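# Scoop at least four ice cubes from tub into jar

## Task

Transfer no fewer than 4 ice cubes out of the tub and into the jar, using the scoop if that helps. No ice cube may ever touch the hand or the arm; a single touch ends the run as a failure. Every cube not in the jar must finish inside the tub, with none left on the table or in the scoop. At the end the tub and the jar must both stand upright on the table, and the scoop must rest flat on the table without leaning on anything. Nothing may count on the robot holding it there. Anything the robot is touching at the end must not drop by more than about a fingernail's width once released, or the task fails. Nothing may be pushed or knocked off the table.

## Robot and tools

Robot: one six-joint arm whose base sits above the table, possibly tilted. It ends in a five-finger right hand. The scene frame has its origin on the tabletop straight below the base. +z is up, and +y is to the left when looking along +x. Positions are in metres. Orientation is a quaternion in w,x,y,z order.

Hand point: a point fixed to the palm, 0.05 m in front of it, where the index pad meets the thumb tip in a pinch. Its own axes are: +z along the straightened fingers, which extend 0.06 to 0.07 m past it; +y outward from the palm; +x across the palm toward the little finger. The hand extends about 0.08 m toward the little-finger side. On the thumb side it extends 0.02 m with the thumb swung in front of the palm, and up to 0.09 m otherwise. A wrist bracket on the little-finger side sits 0.03 m beyond the point along +y and 0.11 m across, and it can collide with things.

Row format (14 numbers, each in -1..1): dx, dy, dz, rx, ry, rz, little, ring, middle, index, thumb_bend, thumb_turn, force_limit, speed.
- dx..rz are an offset, not a pose. They are expressed in the hand point's own axes and measured from its pose at the start of the action. In a move they are measured from the pose in the last result that showed one. 1.0 equals 0.6 m or 180 degrees. rx, ry, rz form one rotation vector. Inside an action, every row is measured from the same start pose, not from the row before it.
- The six finger numbers are absolute targets. For the four fingers, +1 is straight and -1 is curled fully into the palm. For thumb_bend, +1 is straight and -1 is fully bent. For thumb_turn, +1 is beside the palm and -1 is opposite the fingers. A pinch is roughly index -0.22, thumb_bend -0.75, thumb_turn -0.57.
- force_limit runs linearly from about 0 N at -1 to 10 N at +1, measured at the fingertip (15 N for the two thumb motors). It only stops closing motion.
- speed runs from nearly zero at -1 to full at +1. At full speed a finger covers its whole travel in 0.6 s. Close at -0.9 or slower for a gentle grip.
- Set the thumb turn before reaching the object. With the thumb fully turned, the whole hand can wrap an item 0.035 to 0.08 m wide. That item then lies across the palm.
- A motor moves only when its target changes by 0.01 or more. It then locks. Resending the same numbers keeps a grip. To loosen, send a target more open than hand_measured.

Tools:
- execute_actions(actions): a list of actions. Each action is a list of up to 15 rows, and each row runs for one 1/30 s step. A short action repeats its final row to fill all 15 steps. An empty list just returns the current state and images.
- move(target, speed, stop_force, blocking): target is one row. The hand point follows a straight path toward it, turning the shorter way. speed is in m/s, from 0.002 to 0.5 (default 0.25). Turning is capped at twice that value in rad/s. A path lasts 0.5 to 10 s and is cut off at 10 s. The path does not slow for obstacles, and faster contact hits harder. stop_force, from 9 to 40 N, ends the path when the wrist sensor feels that much extra push along the line of travel. The hand then backs off two steps and holds. Use stop_force only with very slow speeds and without rotation. Leave it out when pulling away from a surface. blocking=false returns after 0.5 s while the arm continues; it cannot be combined with stop_force. Until the move is reported finished, other motion calls are refused.
- wait(seconds): 0 to 10 s, holding the last command. wait(0) checks on a running move.
- stop(): brakes a running move to rest.
- zoom_image(camera, region): region is [x0, y0, x1, y1] in pixels, at most 504 by 504. The cameras are cam_head_left, cam_head_right, cam_high and cam_low (each 672x504) and cam_wrist (504x504, fisheye).
- show_instructions(): shows the reference pages.
- finished_scene(scene): ends the scene and reports success. It cannot be undone.

Motion limits: each step, the commanded pose is clipped to within 100 mm and 16 degrees of the measured pose. The arm stops at the last clipped pose, so long moves need further actions. Commands lag about 0.17 s. The arm is stiff, so a target even slightly beyond a firm contact can cause a fault.

Results: the state line gives the hand point position and quaternion plus velocities. The printed position can drift at long reach. "Hand target" is where the controller is currently driving the hand point. hand_measured, hand_stopped_by (moving, target, force, stalled, fault) and hand_load_n list six values in the row's finger order. A load near zero means the grip has been lost. Wrist force and torque are given in the hand's own axes; they are noisy and offset, and saturate near 50 N. Step readings list positions, and HELD marks steps that were held back. "pose unreachable" means the clearance check changed or blocked the command. A move line reports its ending as done, contact, held, off_target, moving or fault, and names any limits that acted (paced means clipped).

Avoid: letting any cube touch the hand or arm; spilling ice onto the table; leaving cubes in the scoop; tipping the tub or jar; dropping or slamming the scoop. Also avoid joint torque above 136 N m (base three joints) or 25.4 N m (wrist joints), and any outside force of 150 N. Either one stops the arm for 10 s. Avoid holding loads for long, since motors overheat at 85 °C. Brief random pushes may move loose objects.

Each tool is called after ">>>" in YAML: its name, and indented under it one key for each argument.

Reference images:

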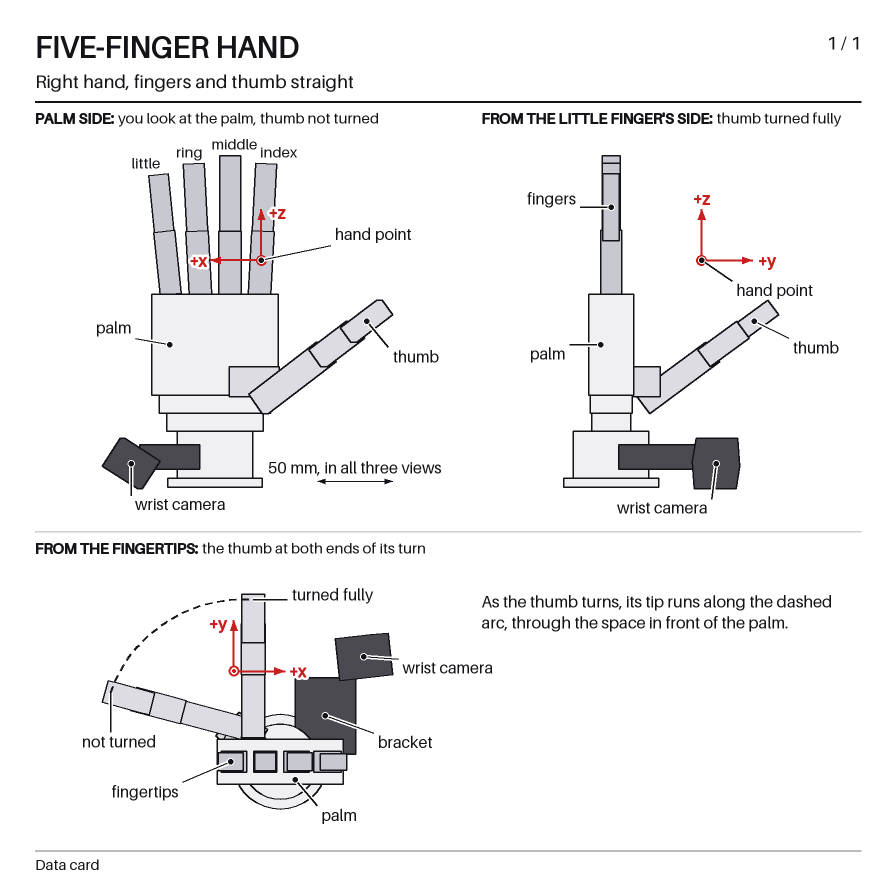

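## Session

>>> execute_actions:
  actions: []

Scene clock: 0.00 s.
end_effector_position=(+0.5057, +0.1918, +0.2866) hand_measured=(+1.000, +1.000, +1.000, +1.000, +1.000, +1.000) hand_load_n=(+0.0, +0.0, +0.0, +0.0, +0.0, +0.0) hand_stopped_by=(target, target, target, target, target, target) hand_force_limit=0.00 hand_speed=-0.80 end_effector_quat_wxyz=(+0.120, +0.736, -0.658, +0.105) end_effector_velocity=(-0.000, -0.000, -0.000) end_effector_angular_velocity=(-0.000, +0.001, +0.000)
Joint positions: [-0.386 -0.873  1.037  1.603  1.145 -3.692]
Joint velocities: [ 0.     0.     0.     0.     0.001 -0.   ]
Joint torques (N m, as the arm reports them, + toward a larger angle): no reading
Wrist force (N, on the end effector, along its own x y z axes, offset not removed): no reading
Wrist torque (N m, same axes, about the end effector's origin, offset not removed): no reading
Hand target: +0.506, +0.192, +0.287; +0.120, +0.736, -0.658, +0.105

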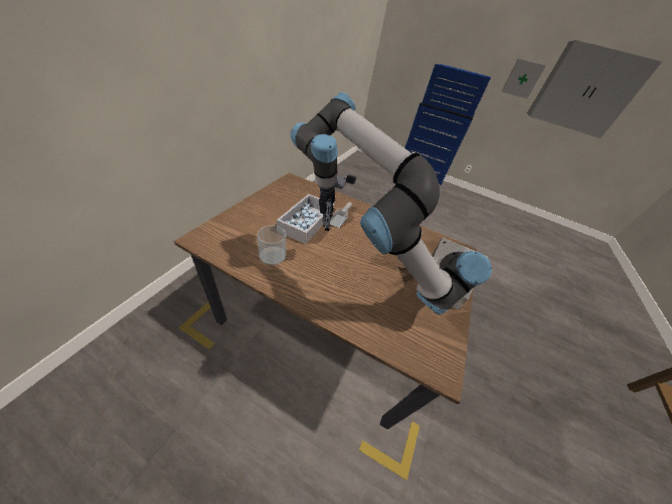

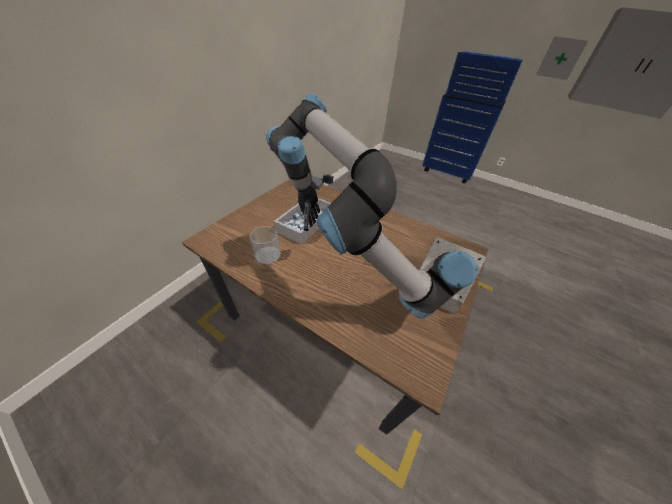

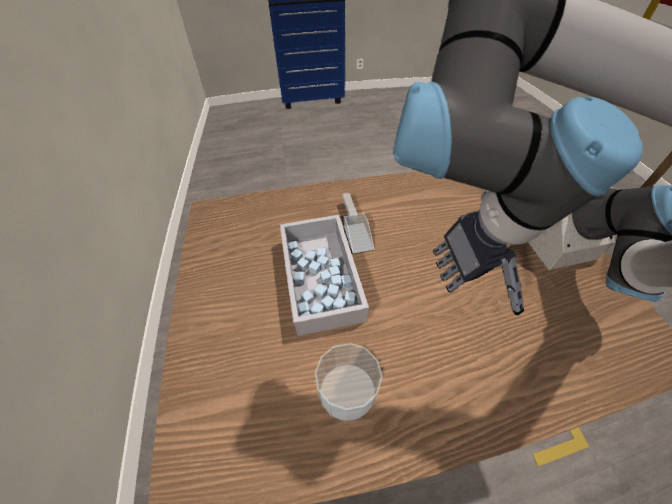

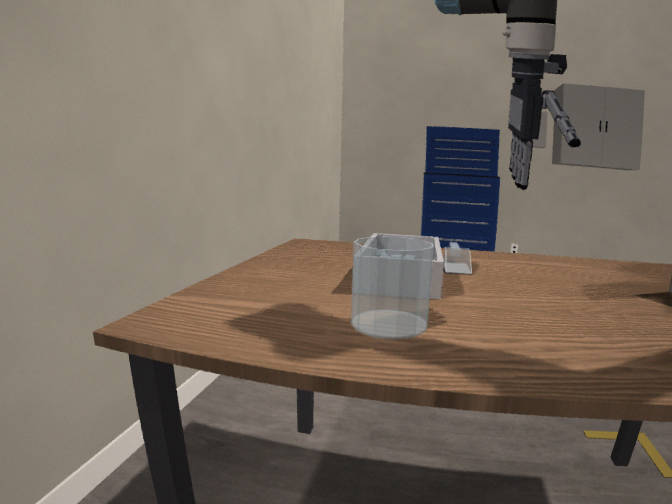

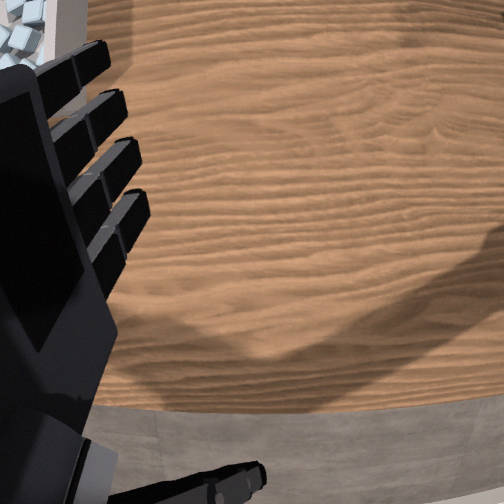

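>>> zoom_image:
  camera: "cam_high"
  region: [260, 170, 420, 290]

>>> move:
  target: [0.3,-0.15,0.25,0,0,0,1,1,1,1,1,-1,0,0.5]

Region (260, 170, 420, 290) of cam_high's 672x504 image, scaled by 3.150, with more detail than that image has; it fills the top 378 rows of this view, and the rest is white.

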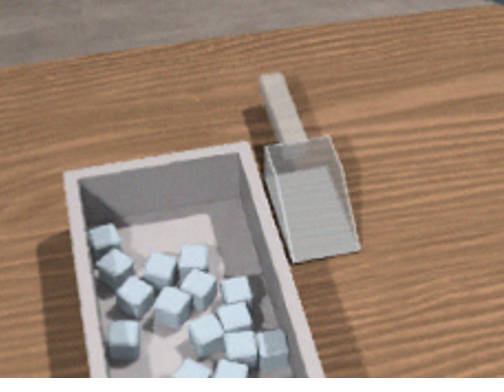

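Scene clock: 12.87 s.
end_effector_position=(+0.6141, -0.0159, +0.1967) hand_measured=(+1.000, +1.000, +1.000, +1.000, +1.000, -1.000) hand_load_n=(+0.0, +0.0, +0.0, +0.0, +0.0, +0.0) hand_stopped_by=(target, target, target, target, target, target) hand_force_limit=0.00 hand_speed=0.50 end_effector_quat_wxyz=(+0.120, +0.736, -0.658, +0.105) end_effector_velocity=(+0.002, +0.000, -0.000) end_effector_angular_velocity=(+0.000, +0.002, +0.003)
Joint positions: [-0.436 -0.323  0.544  1.568  1.155 -3.746]
Joint velocities: [ 0.002  0.009 -0.018  0.009 -0.    -0.002]
Joint torques (N m, as the arm reports them, + toward a larger angle): [-40.75 -26.62 -18.18   4.02   2.86  -2.52]
Wrist force (N, on the end effector, along its own x y z axes, offset not removed): [1.1 0.8 2.2]
Wrist torque (N m, same axes, about the end effector's origin, offset not removed): [-0.03 -0.20 0.16]
Hand target: +0.614, -0.016, +0.197; +0.120, +0.736, -0.658, +0.105
Off the commanded pose: 0.000 m, 0 deg.
move: done

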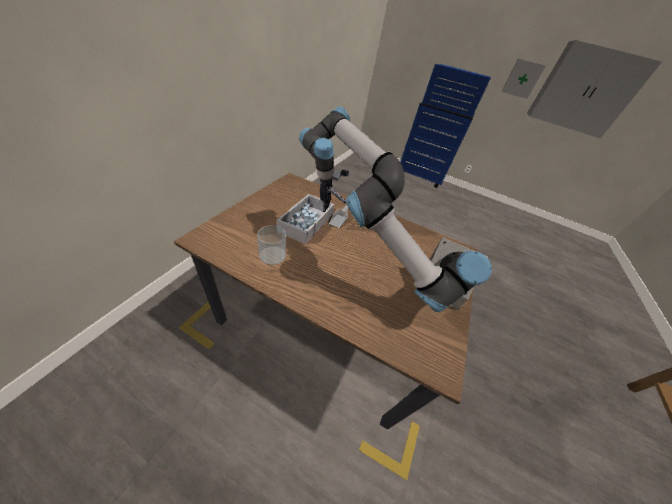

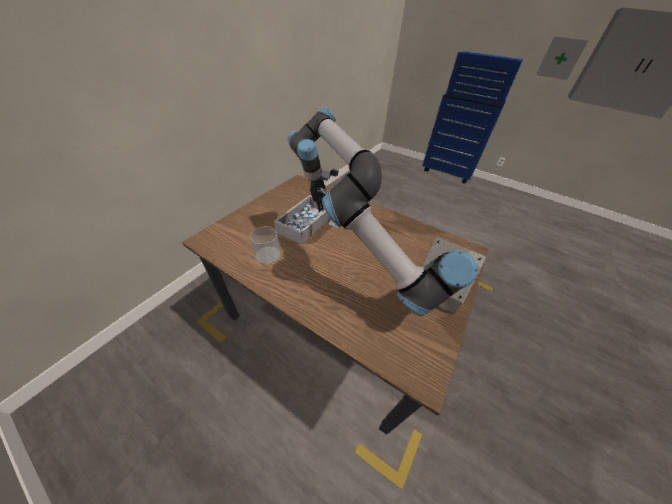

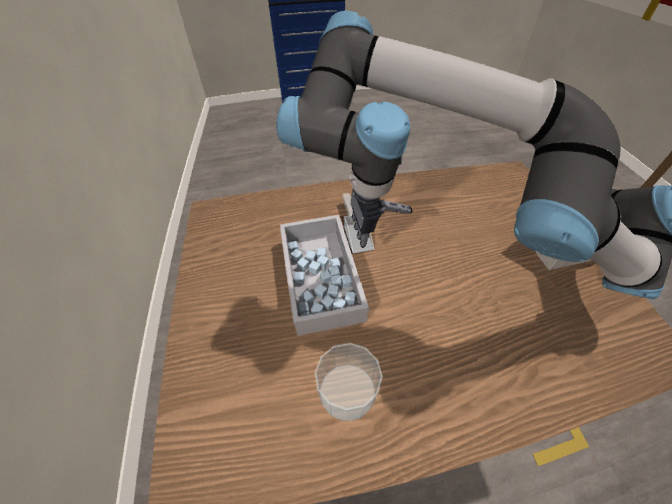

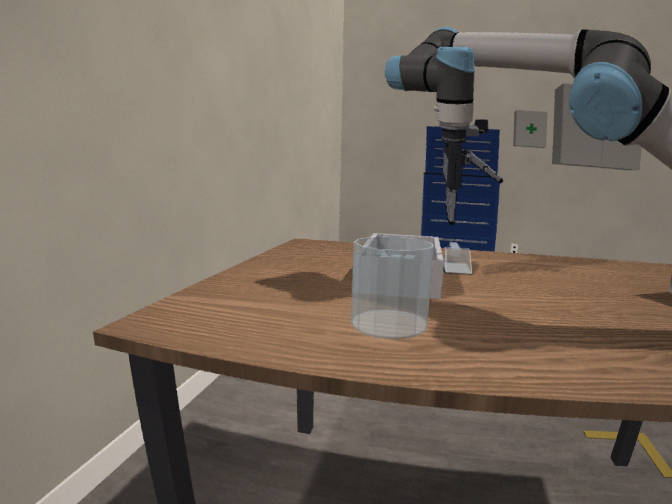

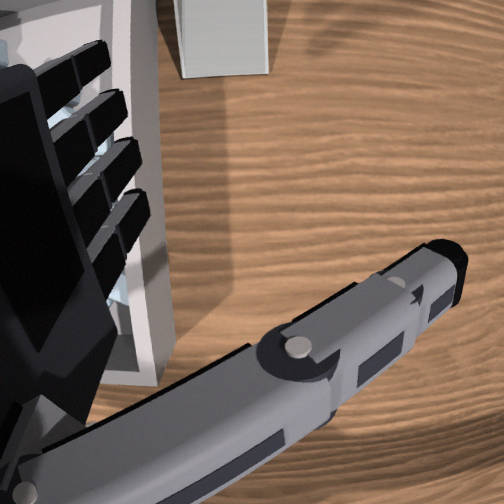

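>>> move:
  target: [0.25,0,0.05,0.42,0,0,0.4,0.4,0.4,0.4,1,-1,0,0.5]

Scene clock: 19.80 s.
end_effector_position=(+0.6307, -0.1672, +0.2152) hand_measured=(+0.400, +0.400, +0.400, +0.400, +1.000, -1.000) hand_load_n=(+0.0, +0.0, +0.0, +0.0, +0.0, +0.0) hand_stopped_by=(target, target, target, target, target, target) hand_force_limit=0.00 hand_speed=0.50 end_effector_quat_wxyz=(-0.355, +0.655, -0.456, +0.487) end_effector_velocity=(+0.000, -0.001, -0.001) end_effector_angular_velocity=(+0.002, -0.009, +0.001)
Joint positions: [-0.846 -0.734  1.8   -0.705  0.53  -2.986]
Joint velocities: [ 0.     0.001  0.01  -0.028  0.004  0.017]
Joint torques (N m, as the arm reports them, + toward a larger angle): [-39.93 -11.58  -7.83  -3.25   3.25   2.52]
Wrist force (N, on the end effector, along its own x y z axes, offset not removed): [-0.8 1.8 2.0]
Wrist torque (N m, same axes, about the end effector's origin, offset not removed): [0.13 0.10 0.05]
Hand target: +0.631, -0.167, +0.215; -0.355, +0.655, -0.456, +0.487
Off the commanded pose: 0.000 m, 0 deg.
move: done

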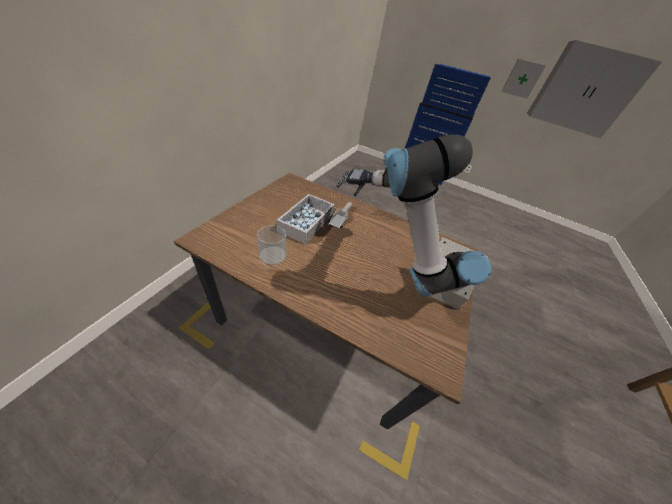

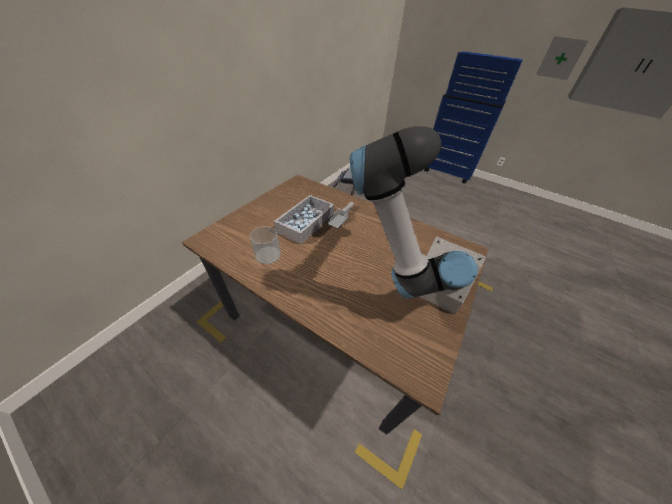

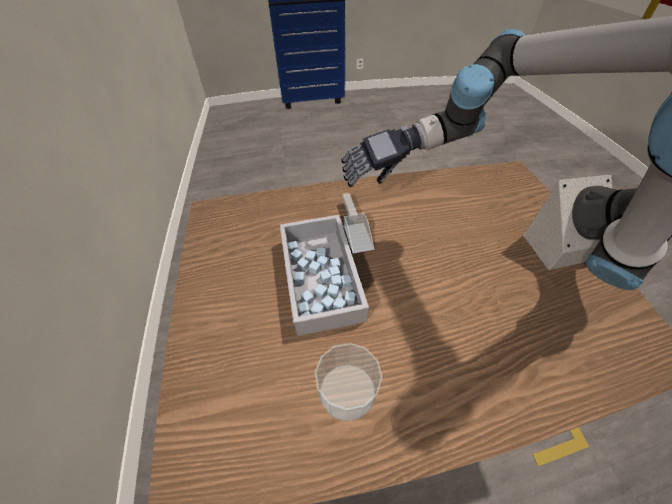

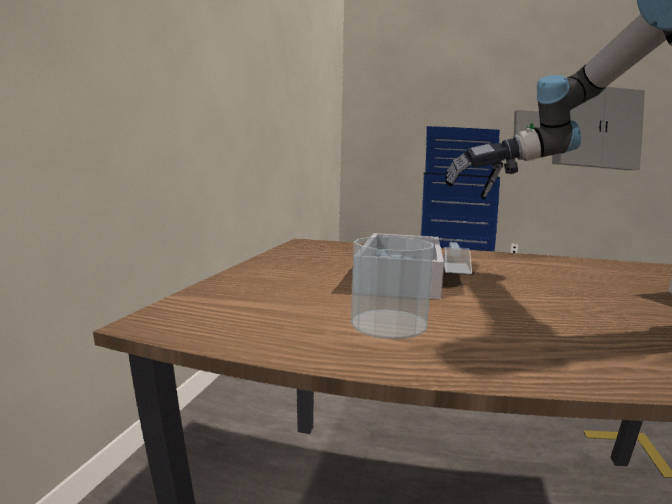

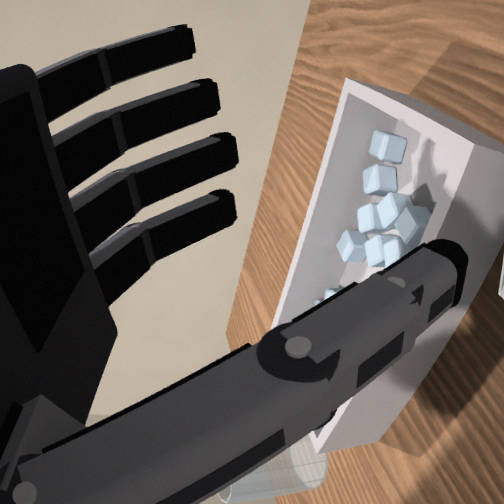

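>>> move:
  target: [-0.05,0.15,0.114,0,0,0,0.3,0.3,0.3,0.3,0,-1,0,0.5]

>>> zoom_image:
  camera: "cam_high"
  region: [260, 140, 460, 290]

>>> zoom_image:
  camera: "cam_head_left"
  region: [260, 160, 400, 260]

Scene clock: 32.73 s.
end_effector_position=(+0.6705, -0.1670, +0.1052) hand_measured=(+0.300, +0.300, +0.300, +0.300, +0.000, -1.000) hand_load_n=(+0.0, +0.0, +0.0, +0.0, +0.0, +0.0) hand_stopped_by=(target, target, target, target, target, target) hand_force_limit=0.00 hand_speed=0.50 end_effector_quat_wxyz=(-0.355, +0.655, -0.456, +0.487) end_effector_velocity=(+0.001, +0.000, -0.001) end_effector_angular_velocity=(-0.001, +0.000, +0.003)
Joint positions: [-0.667 -0.579  1.784 -0.925  0.7   -2.887]
Joint velocities: [ 0.002  0.001 -0.003 -0.001  0.     0.   ]
Joint torques (N m, as the arm reports them, + toward a larger angle): [-27.82 -17.61 -20.97  -3.13   3.36   2.59]
Wrist force (N, on the end effector, along its own x y z axes, offset not removed): [0.0 2.9 0.6]
Wrist torque (N m, same axes, about the end effector's origin, offset not removed): [0.33 0.05 0.00]
Hand target: +0.671, -0.167, +0.105; -0.355, +0.655, -0.456, +0.487
Off the commanded pose: 0.000 m, 0 deg.
move: done

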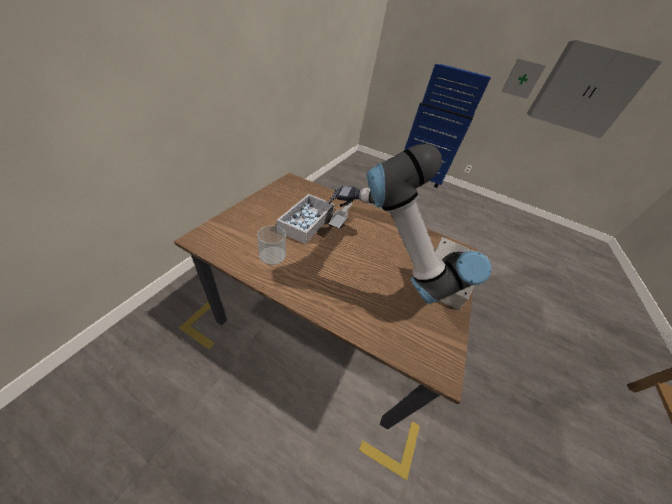

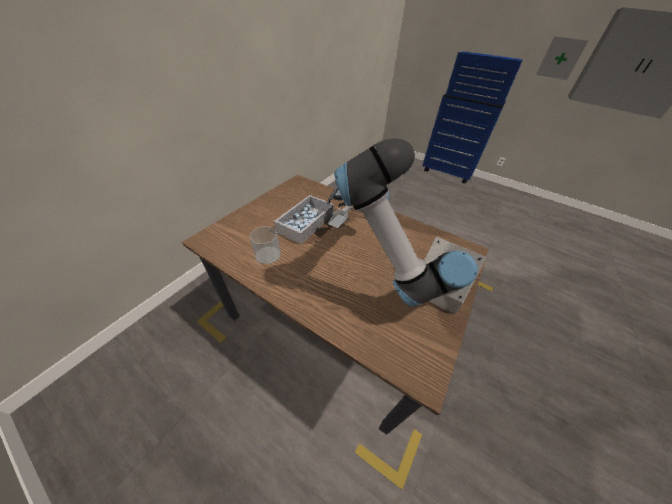

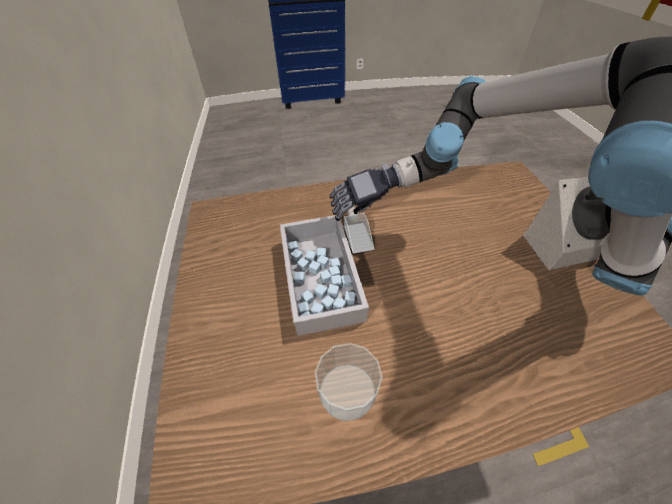

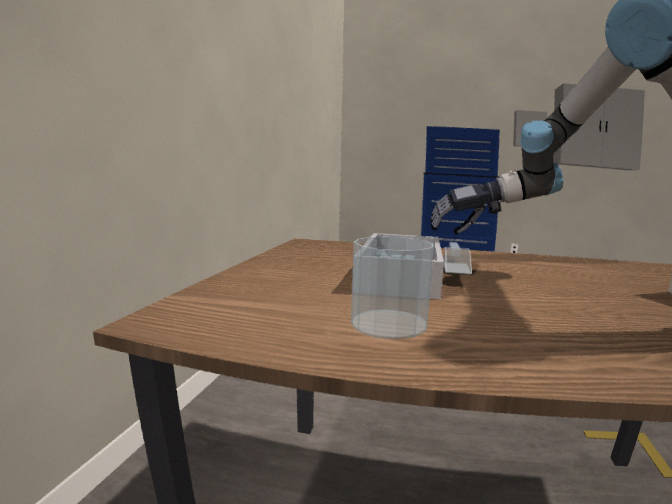

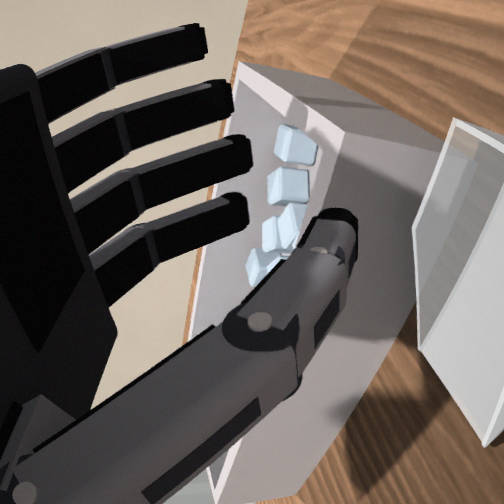

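Region (260, 140, 460, 290) of cam_high's 672x504 image, scaled by 2.520, with more detail than that image has; it fills the top 378 rows of this view, and the rest is white.

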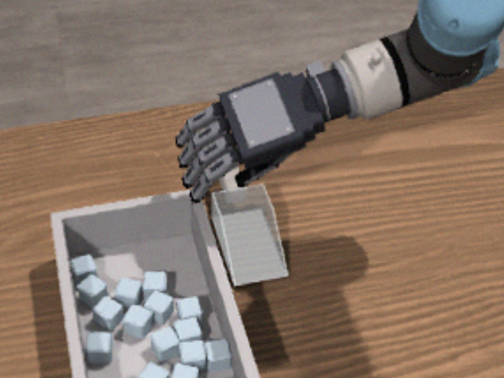

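Region (260, 160, 400, 260) of cam_head_left's 672x504 image, scaled by 3.600, with more detail than that image has; it fills the top 360 rows of this view, and the rest is white.

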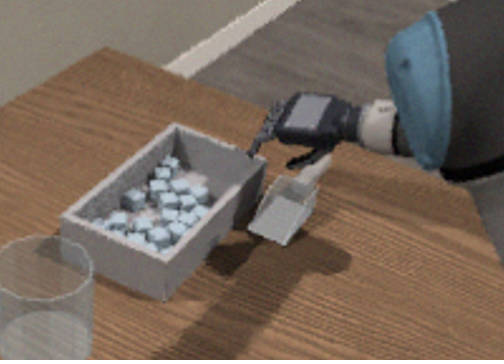

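>>> move:
  target: [0.075,0.036,-0.034,0,0,0,0.3,0.3,0.3,0.3,0.3,-1,0,0.5]

>>> zoom_image:
  camera: "cam_low"
  region: [380, 170, 540, 290]

>>> zoom_image:
  camera: "cam_head_left"
  region: [260, 160, 400, 260]

Scene clock: 41.03 s.
end_effector_position=(+0.6504, -0.2170, +0.1052) hand_measured=(+0.300, +0.300, +0.300, +0.300, +0.300, -1.000) hand_load_n=(+0.0, +0.0, +0.0, +0.0, +0.0, +0.0) hand_stopped_by=(target, target, target, target, target, target) hand_force_limit=0.00 hand_speed=0.50 end_effector_quat_wxyz=(-0.355, +0.655, -0.456, +0.487) end_effector_velocity=(-0.001, -0.002, -0.000) end_effector_angular_velocity=(+0.002, +0.001, -0.002)
Joint positions: [-0.752 -0.497  1.751 -0.941  0.618 -2.929]
Joint velocities: [-0.004  0.003 -0.001  0.002 -0.003 -0.002]
Joint torques (N m, as the arm reports them, + toward a larger angle): [-42.02 -19.38 -20.16   1.18  -1.72  -2.7 ]
Wrist force (N, on the end effector, along its own x y z axes, offset not removed): [-0.1 3.8 3.4]
Wrist torque (N m, same axes, about the end effector's origin, offset not removed): [0.21 -0.25 0.07]
Hand target: +0.650, -0.217, +0.105; -0.355, +0.655, -0.456, +0.487
Off the commanded pose: 0.000 m, 0 deg.
move: done

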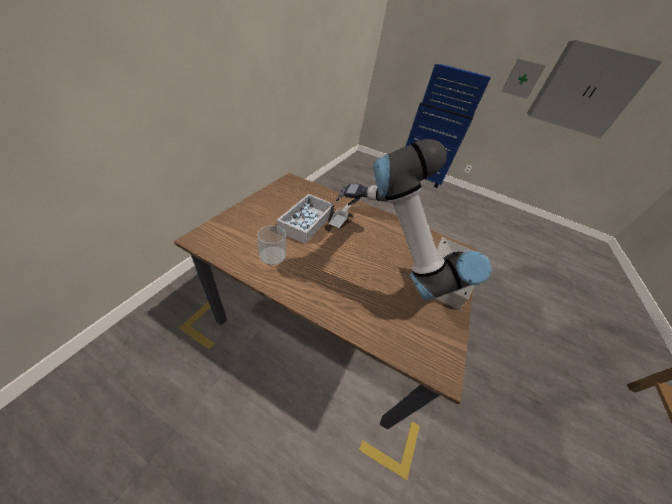

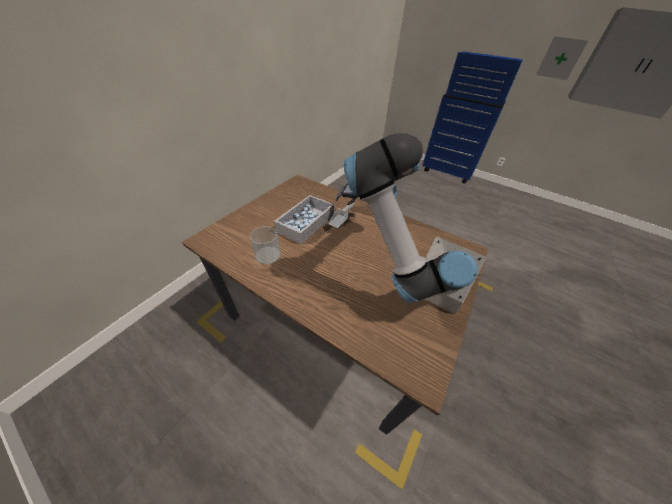

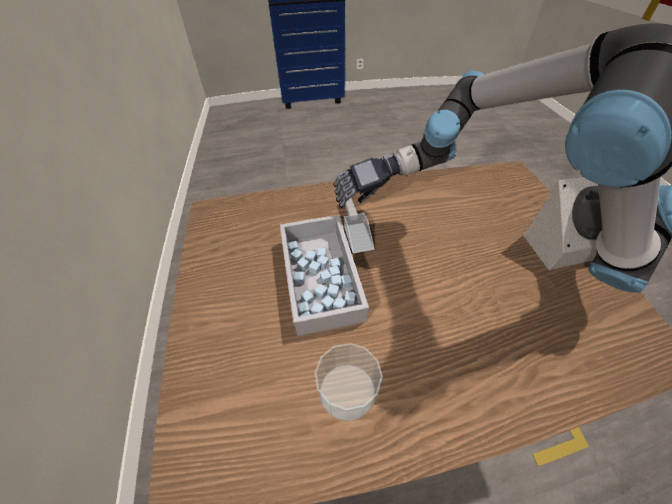

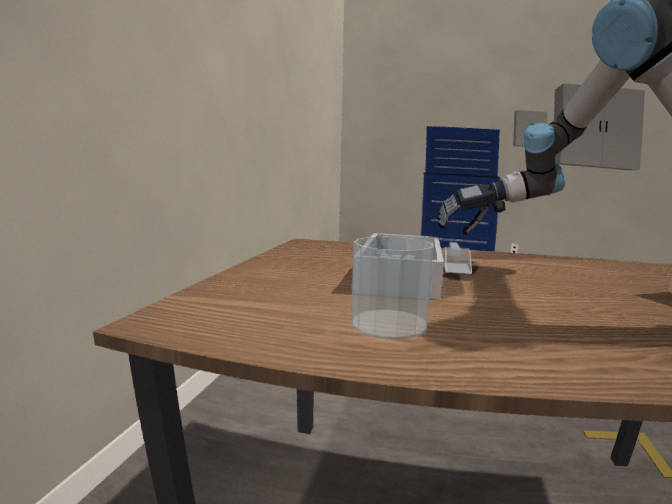

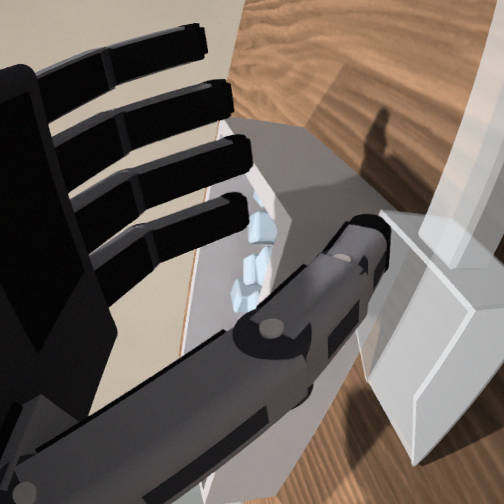

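Region (380, 170, 540, 290) of cam_low's 672x504 image, scaled by 3.150, with more detail than that image has; it fills the top 378 rows of this view, and the rest is white.

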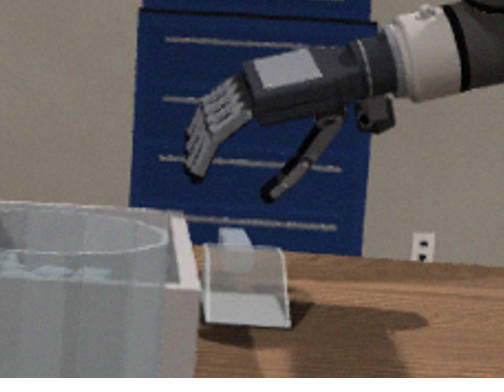

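Region (260, 160, 400, 260) of cam_head_left's 672x504 image, scaled by 3.600, with more detail than that image has; it fills the top 360 rows of this view, and the rest is white.

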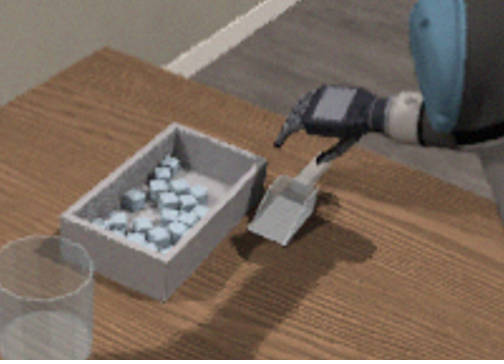

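>>> move:
  target: [-0.005,0.092,0.025,0,0,0.06,0.3,0.3,0.3,0.3,0.3,-1,0,0.5]
  speed: 0.08

>>> zoom_image:
  camera: "cam_low"
  region: [380, 170, 540, 290]

>>> zoom_image:
  camera: "cam_high"
  region: [260, 140, 460, 290]

Scene clock: 49.83 s.
end_effector_position=(+0.6505, -0.2320, +0.0500) hand_measured=(+0.300, +0.300, +0.300, +0.300, +0.300, -1.000) hand_load_n=(+0.0, +0.0, +0.0, +0.0, +0.0, +0.0) hand_stopped_by=(target, target, target, target, target, target) hand_force_limit=0.00 hand_speed=0.50 end_effector_quat_wxyz=(-0.399, +0.609, -0.516, +0.451) end_effector_velocity=(+0.001, -0.000, -0.001) end_effector_angular_velocity=(+0.004, -0.001, +0.001)
Joint positions: [-0.718 -0.366  1.713 -1.048  0.651 -2.723]
Joint velocities: [ 0.001  0.003 -0.003 -0.004 -0.001  0.006]
Joint torques (N m, as the arm reports them, + toward a larger angle): [-28.65 -23.12 -18.34  -3.07   3.37   2.55]
Wrist force (N, on the end effector, along its own x y z axes, offset not removed): [0.7 1.2 1.6]
Wrist torque (N m, same axes, about the end effector's origin, offset not removed): [0.01 -0.25 0.17]
Hand target: +0.651, -0.232, +0.050; -0.400, +0.609, -0.516, +0.451
Off the commanded pose: 0.000 m, 0 deg.
move: done

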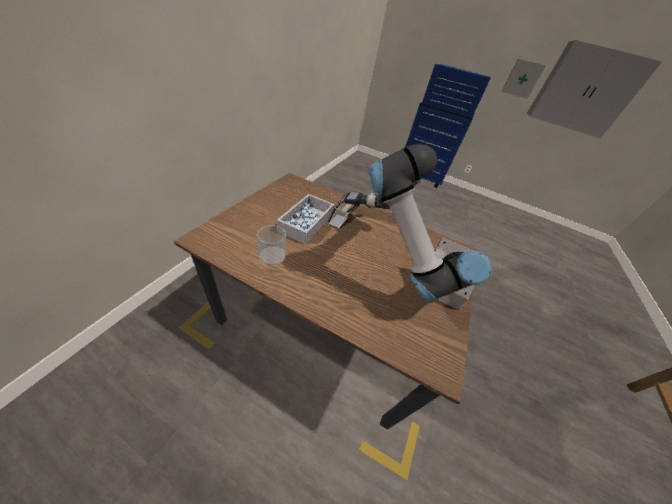

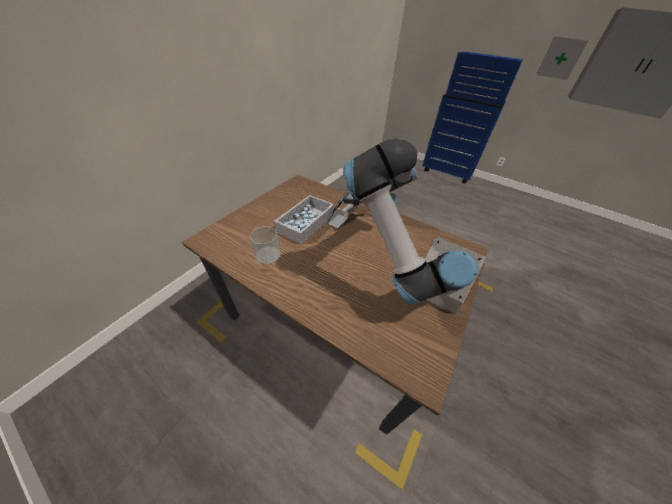

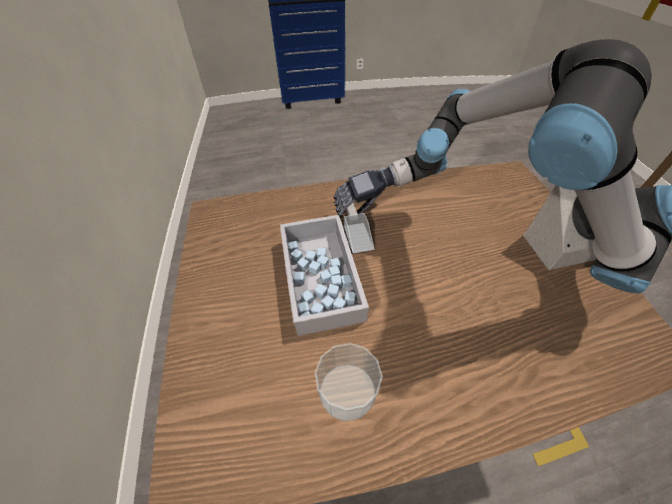

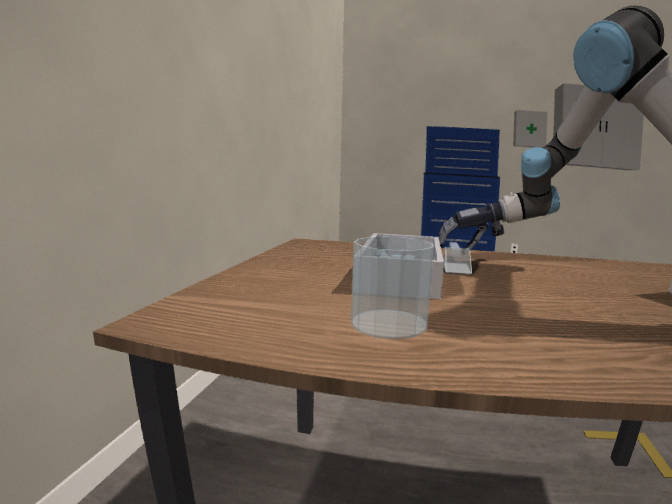

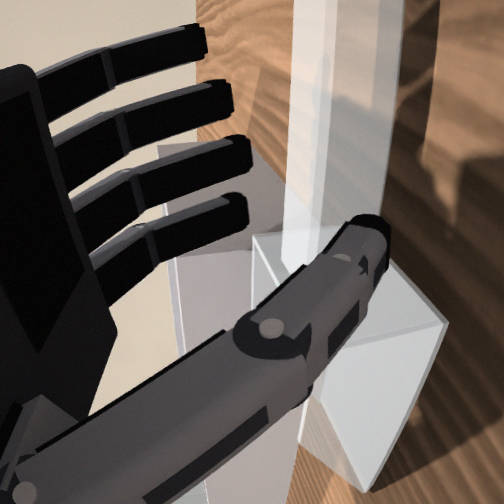

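Region (380, 170, 540, 290) of cam_low's 672x504 image, scaled by 3.150, with more detail than that image has; it fills the top 378 rows of this view, and the rest is white.

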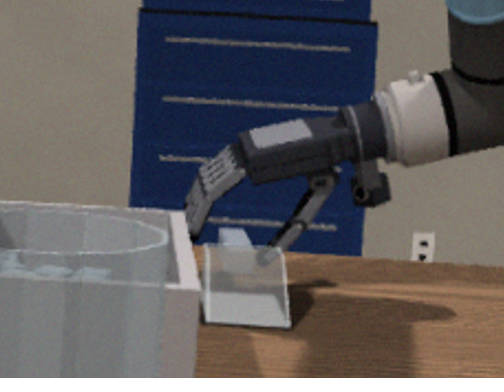

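Region (260, 140, 460, 290) of cam_high's 672x504 image, scaled by 2.520, with more detail than that image has; it fills the top 378 rows of this view, and the rest is white.

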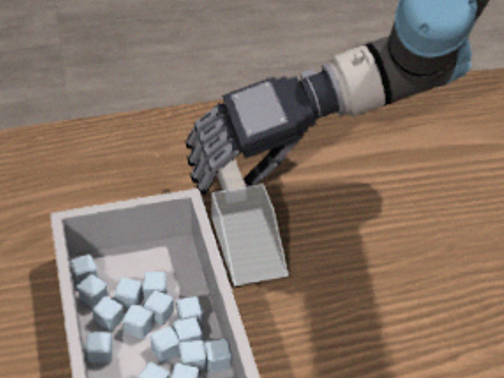

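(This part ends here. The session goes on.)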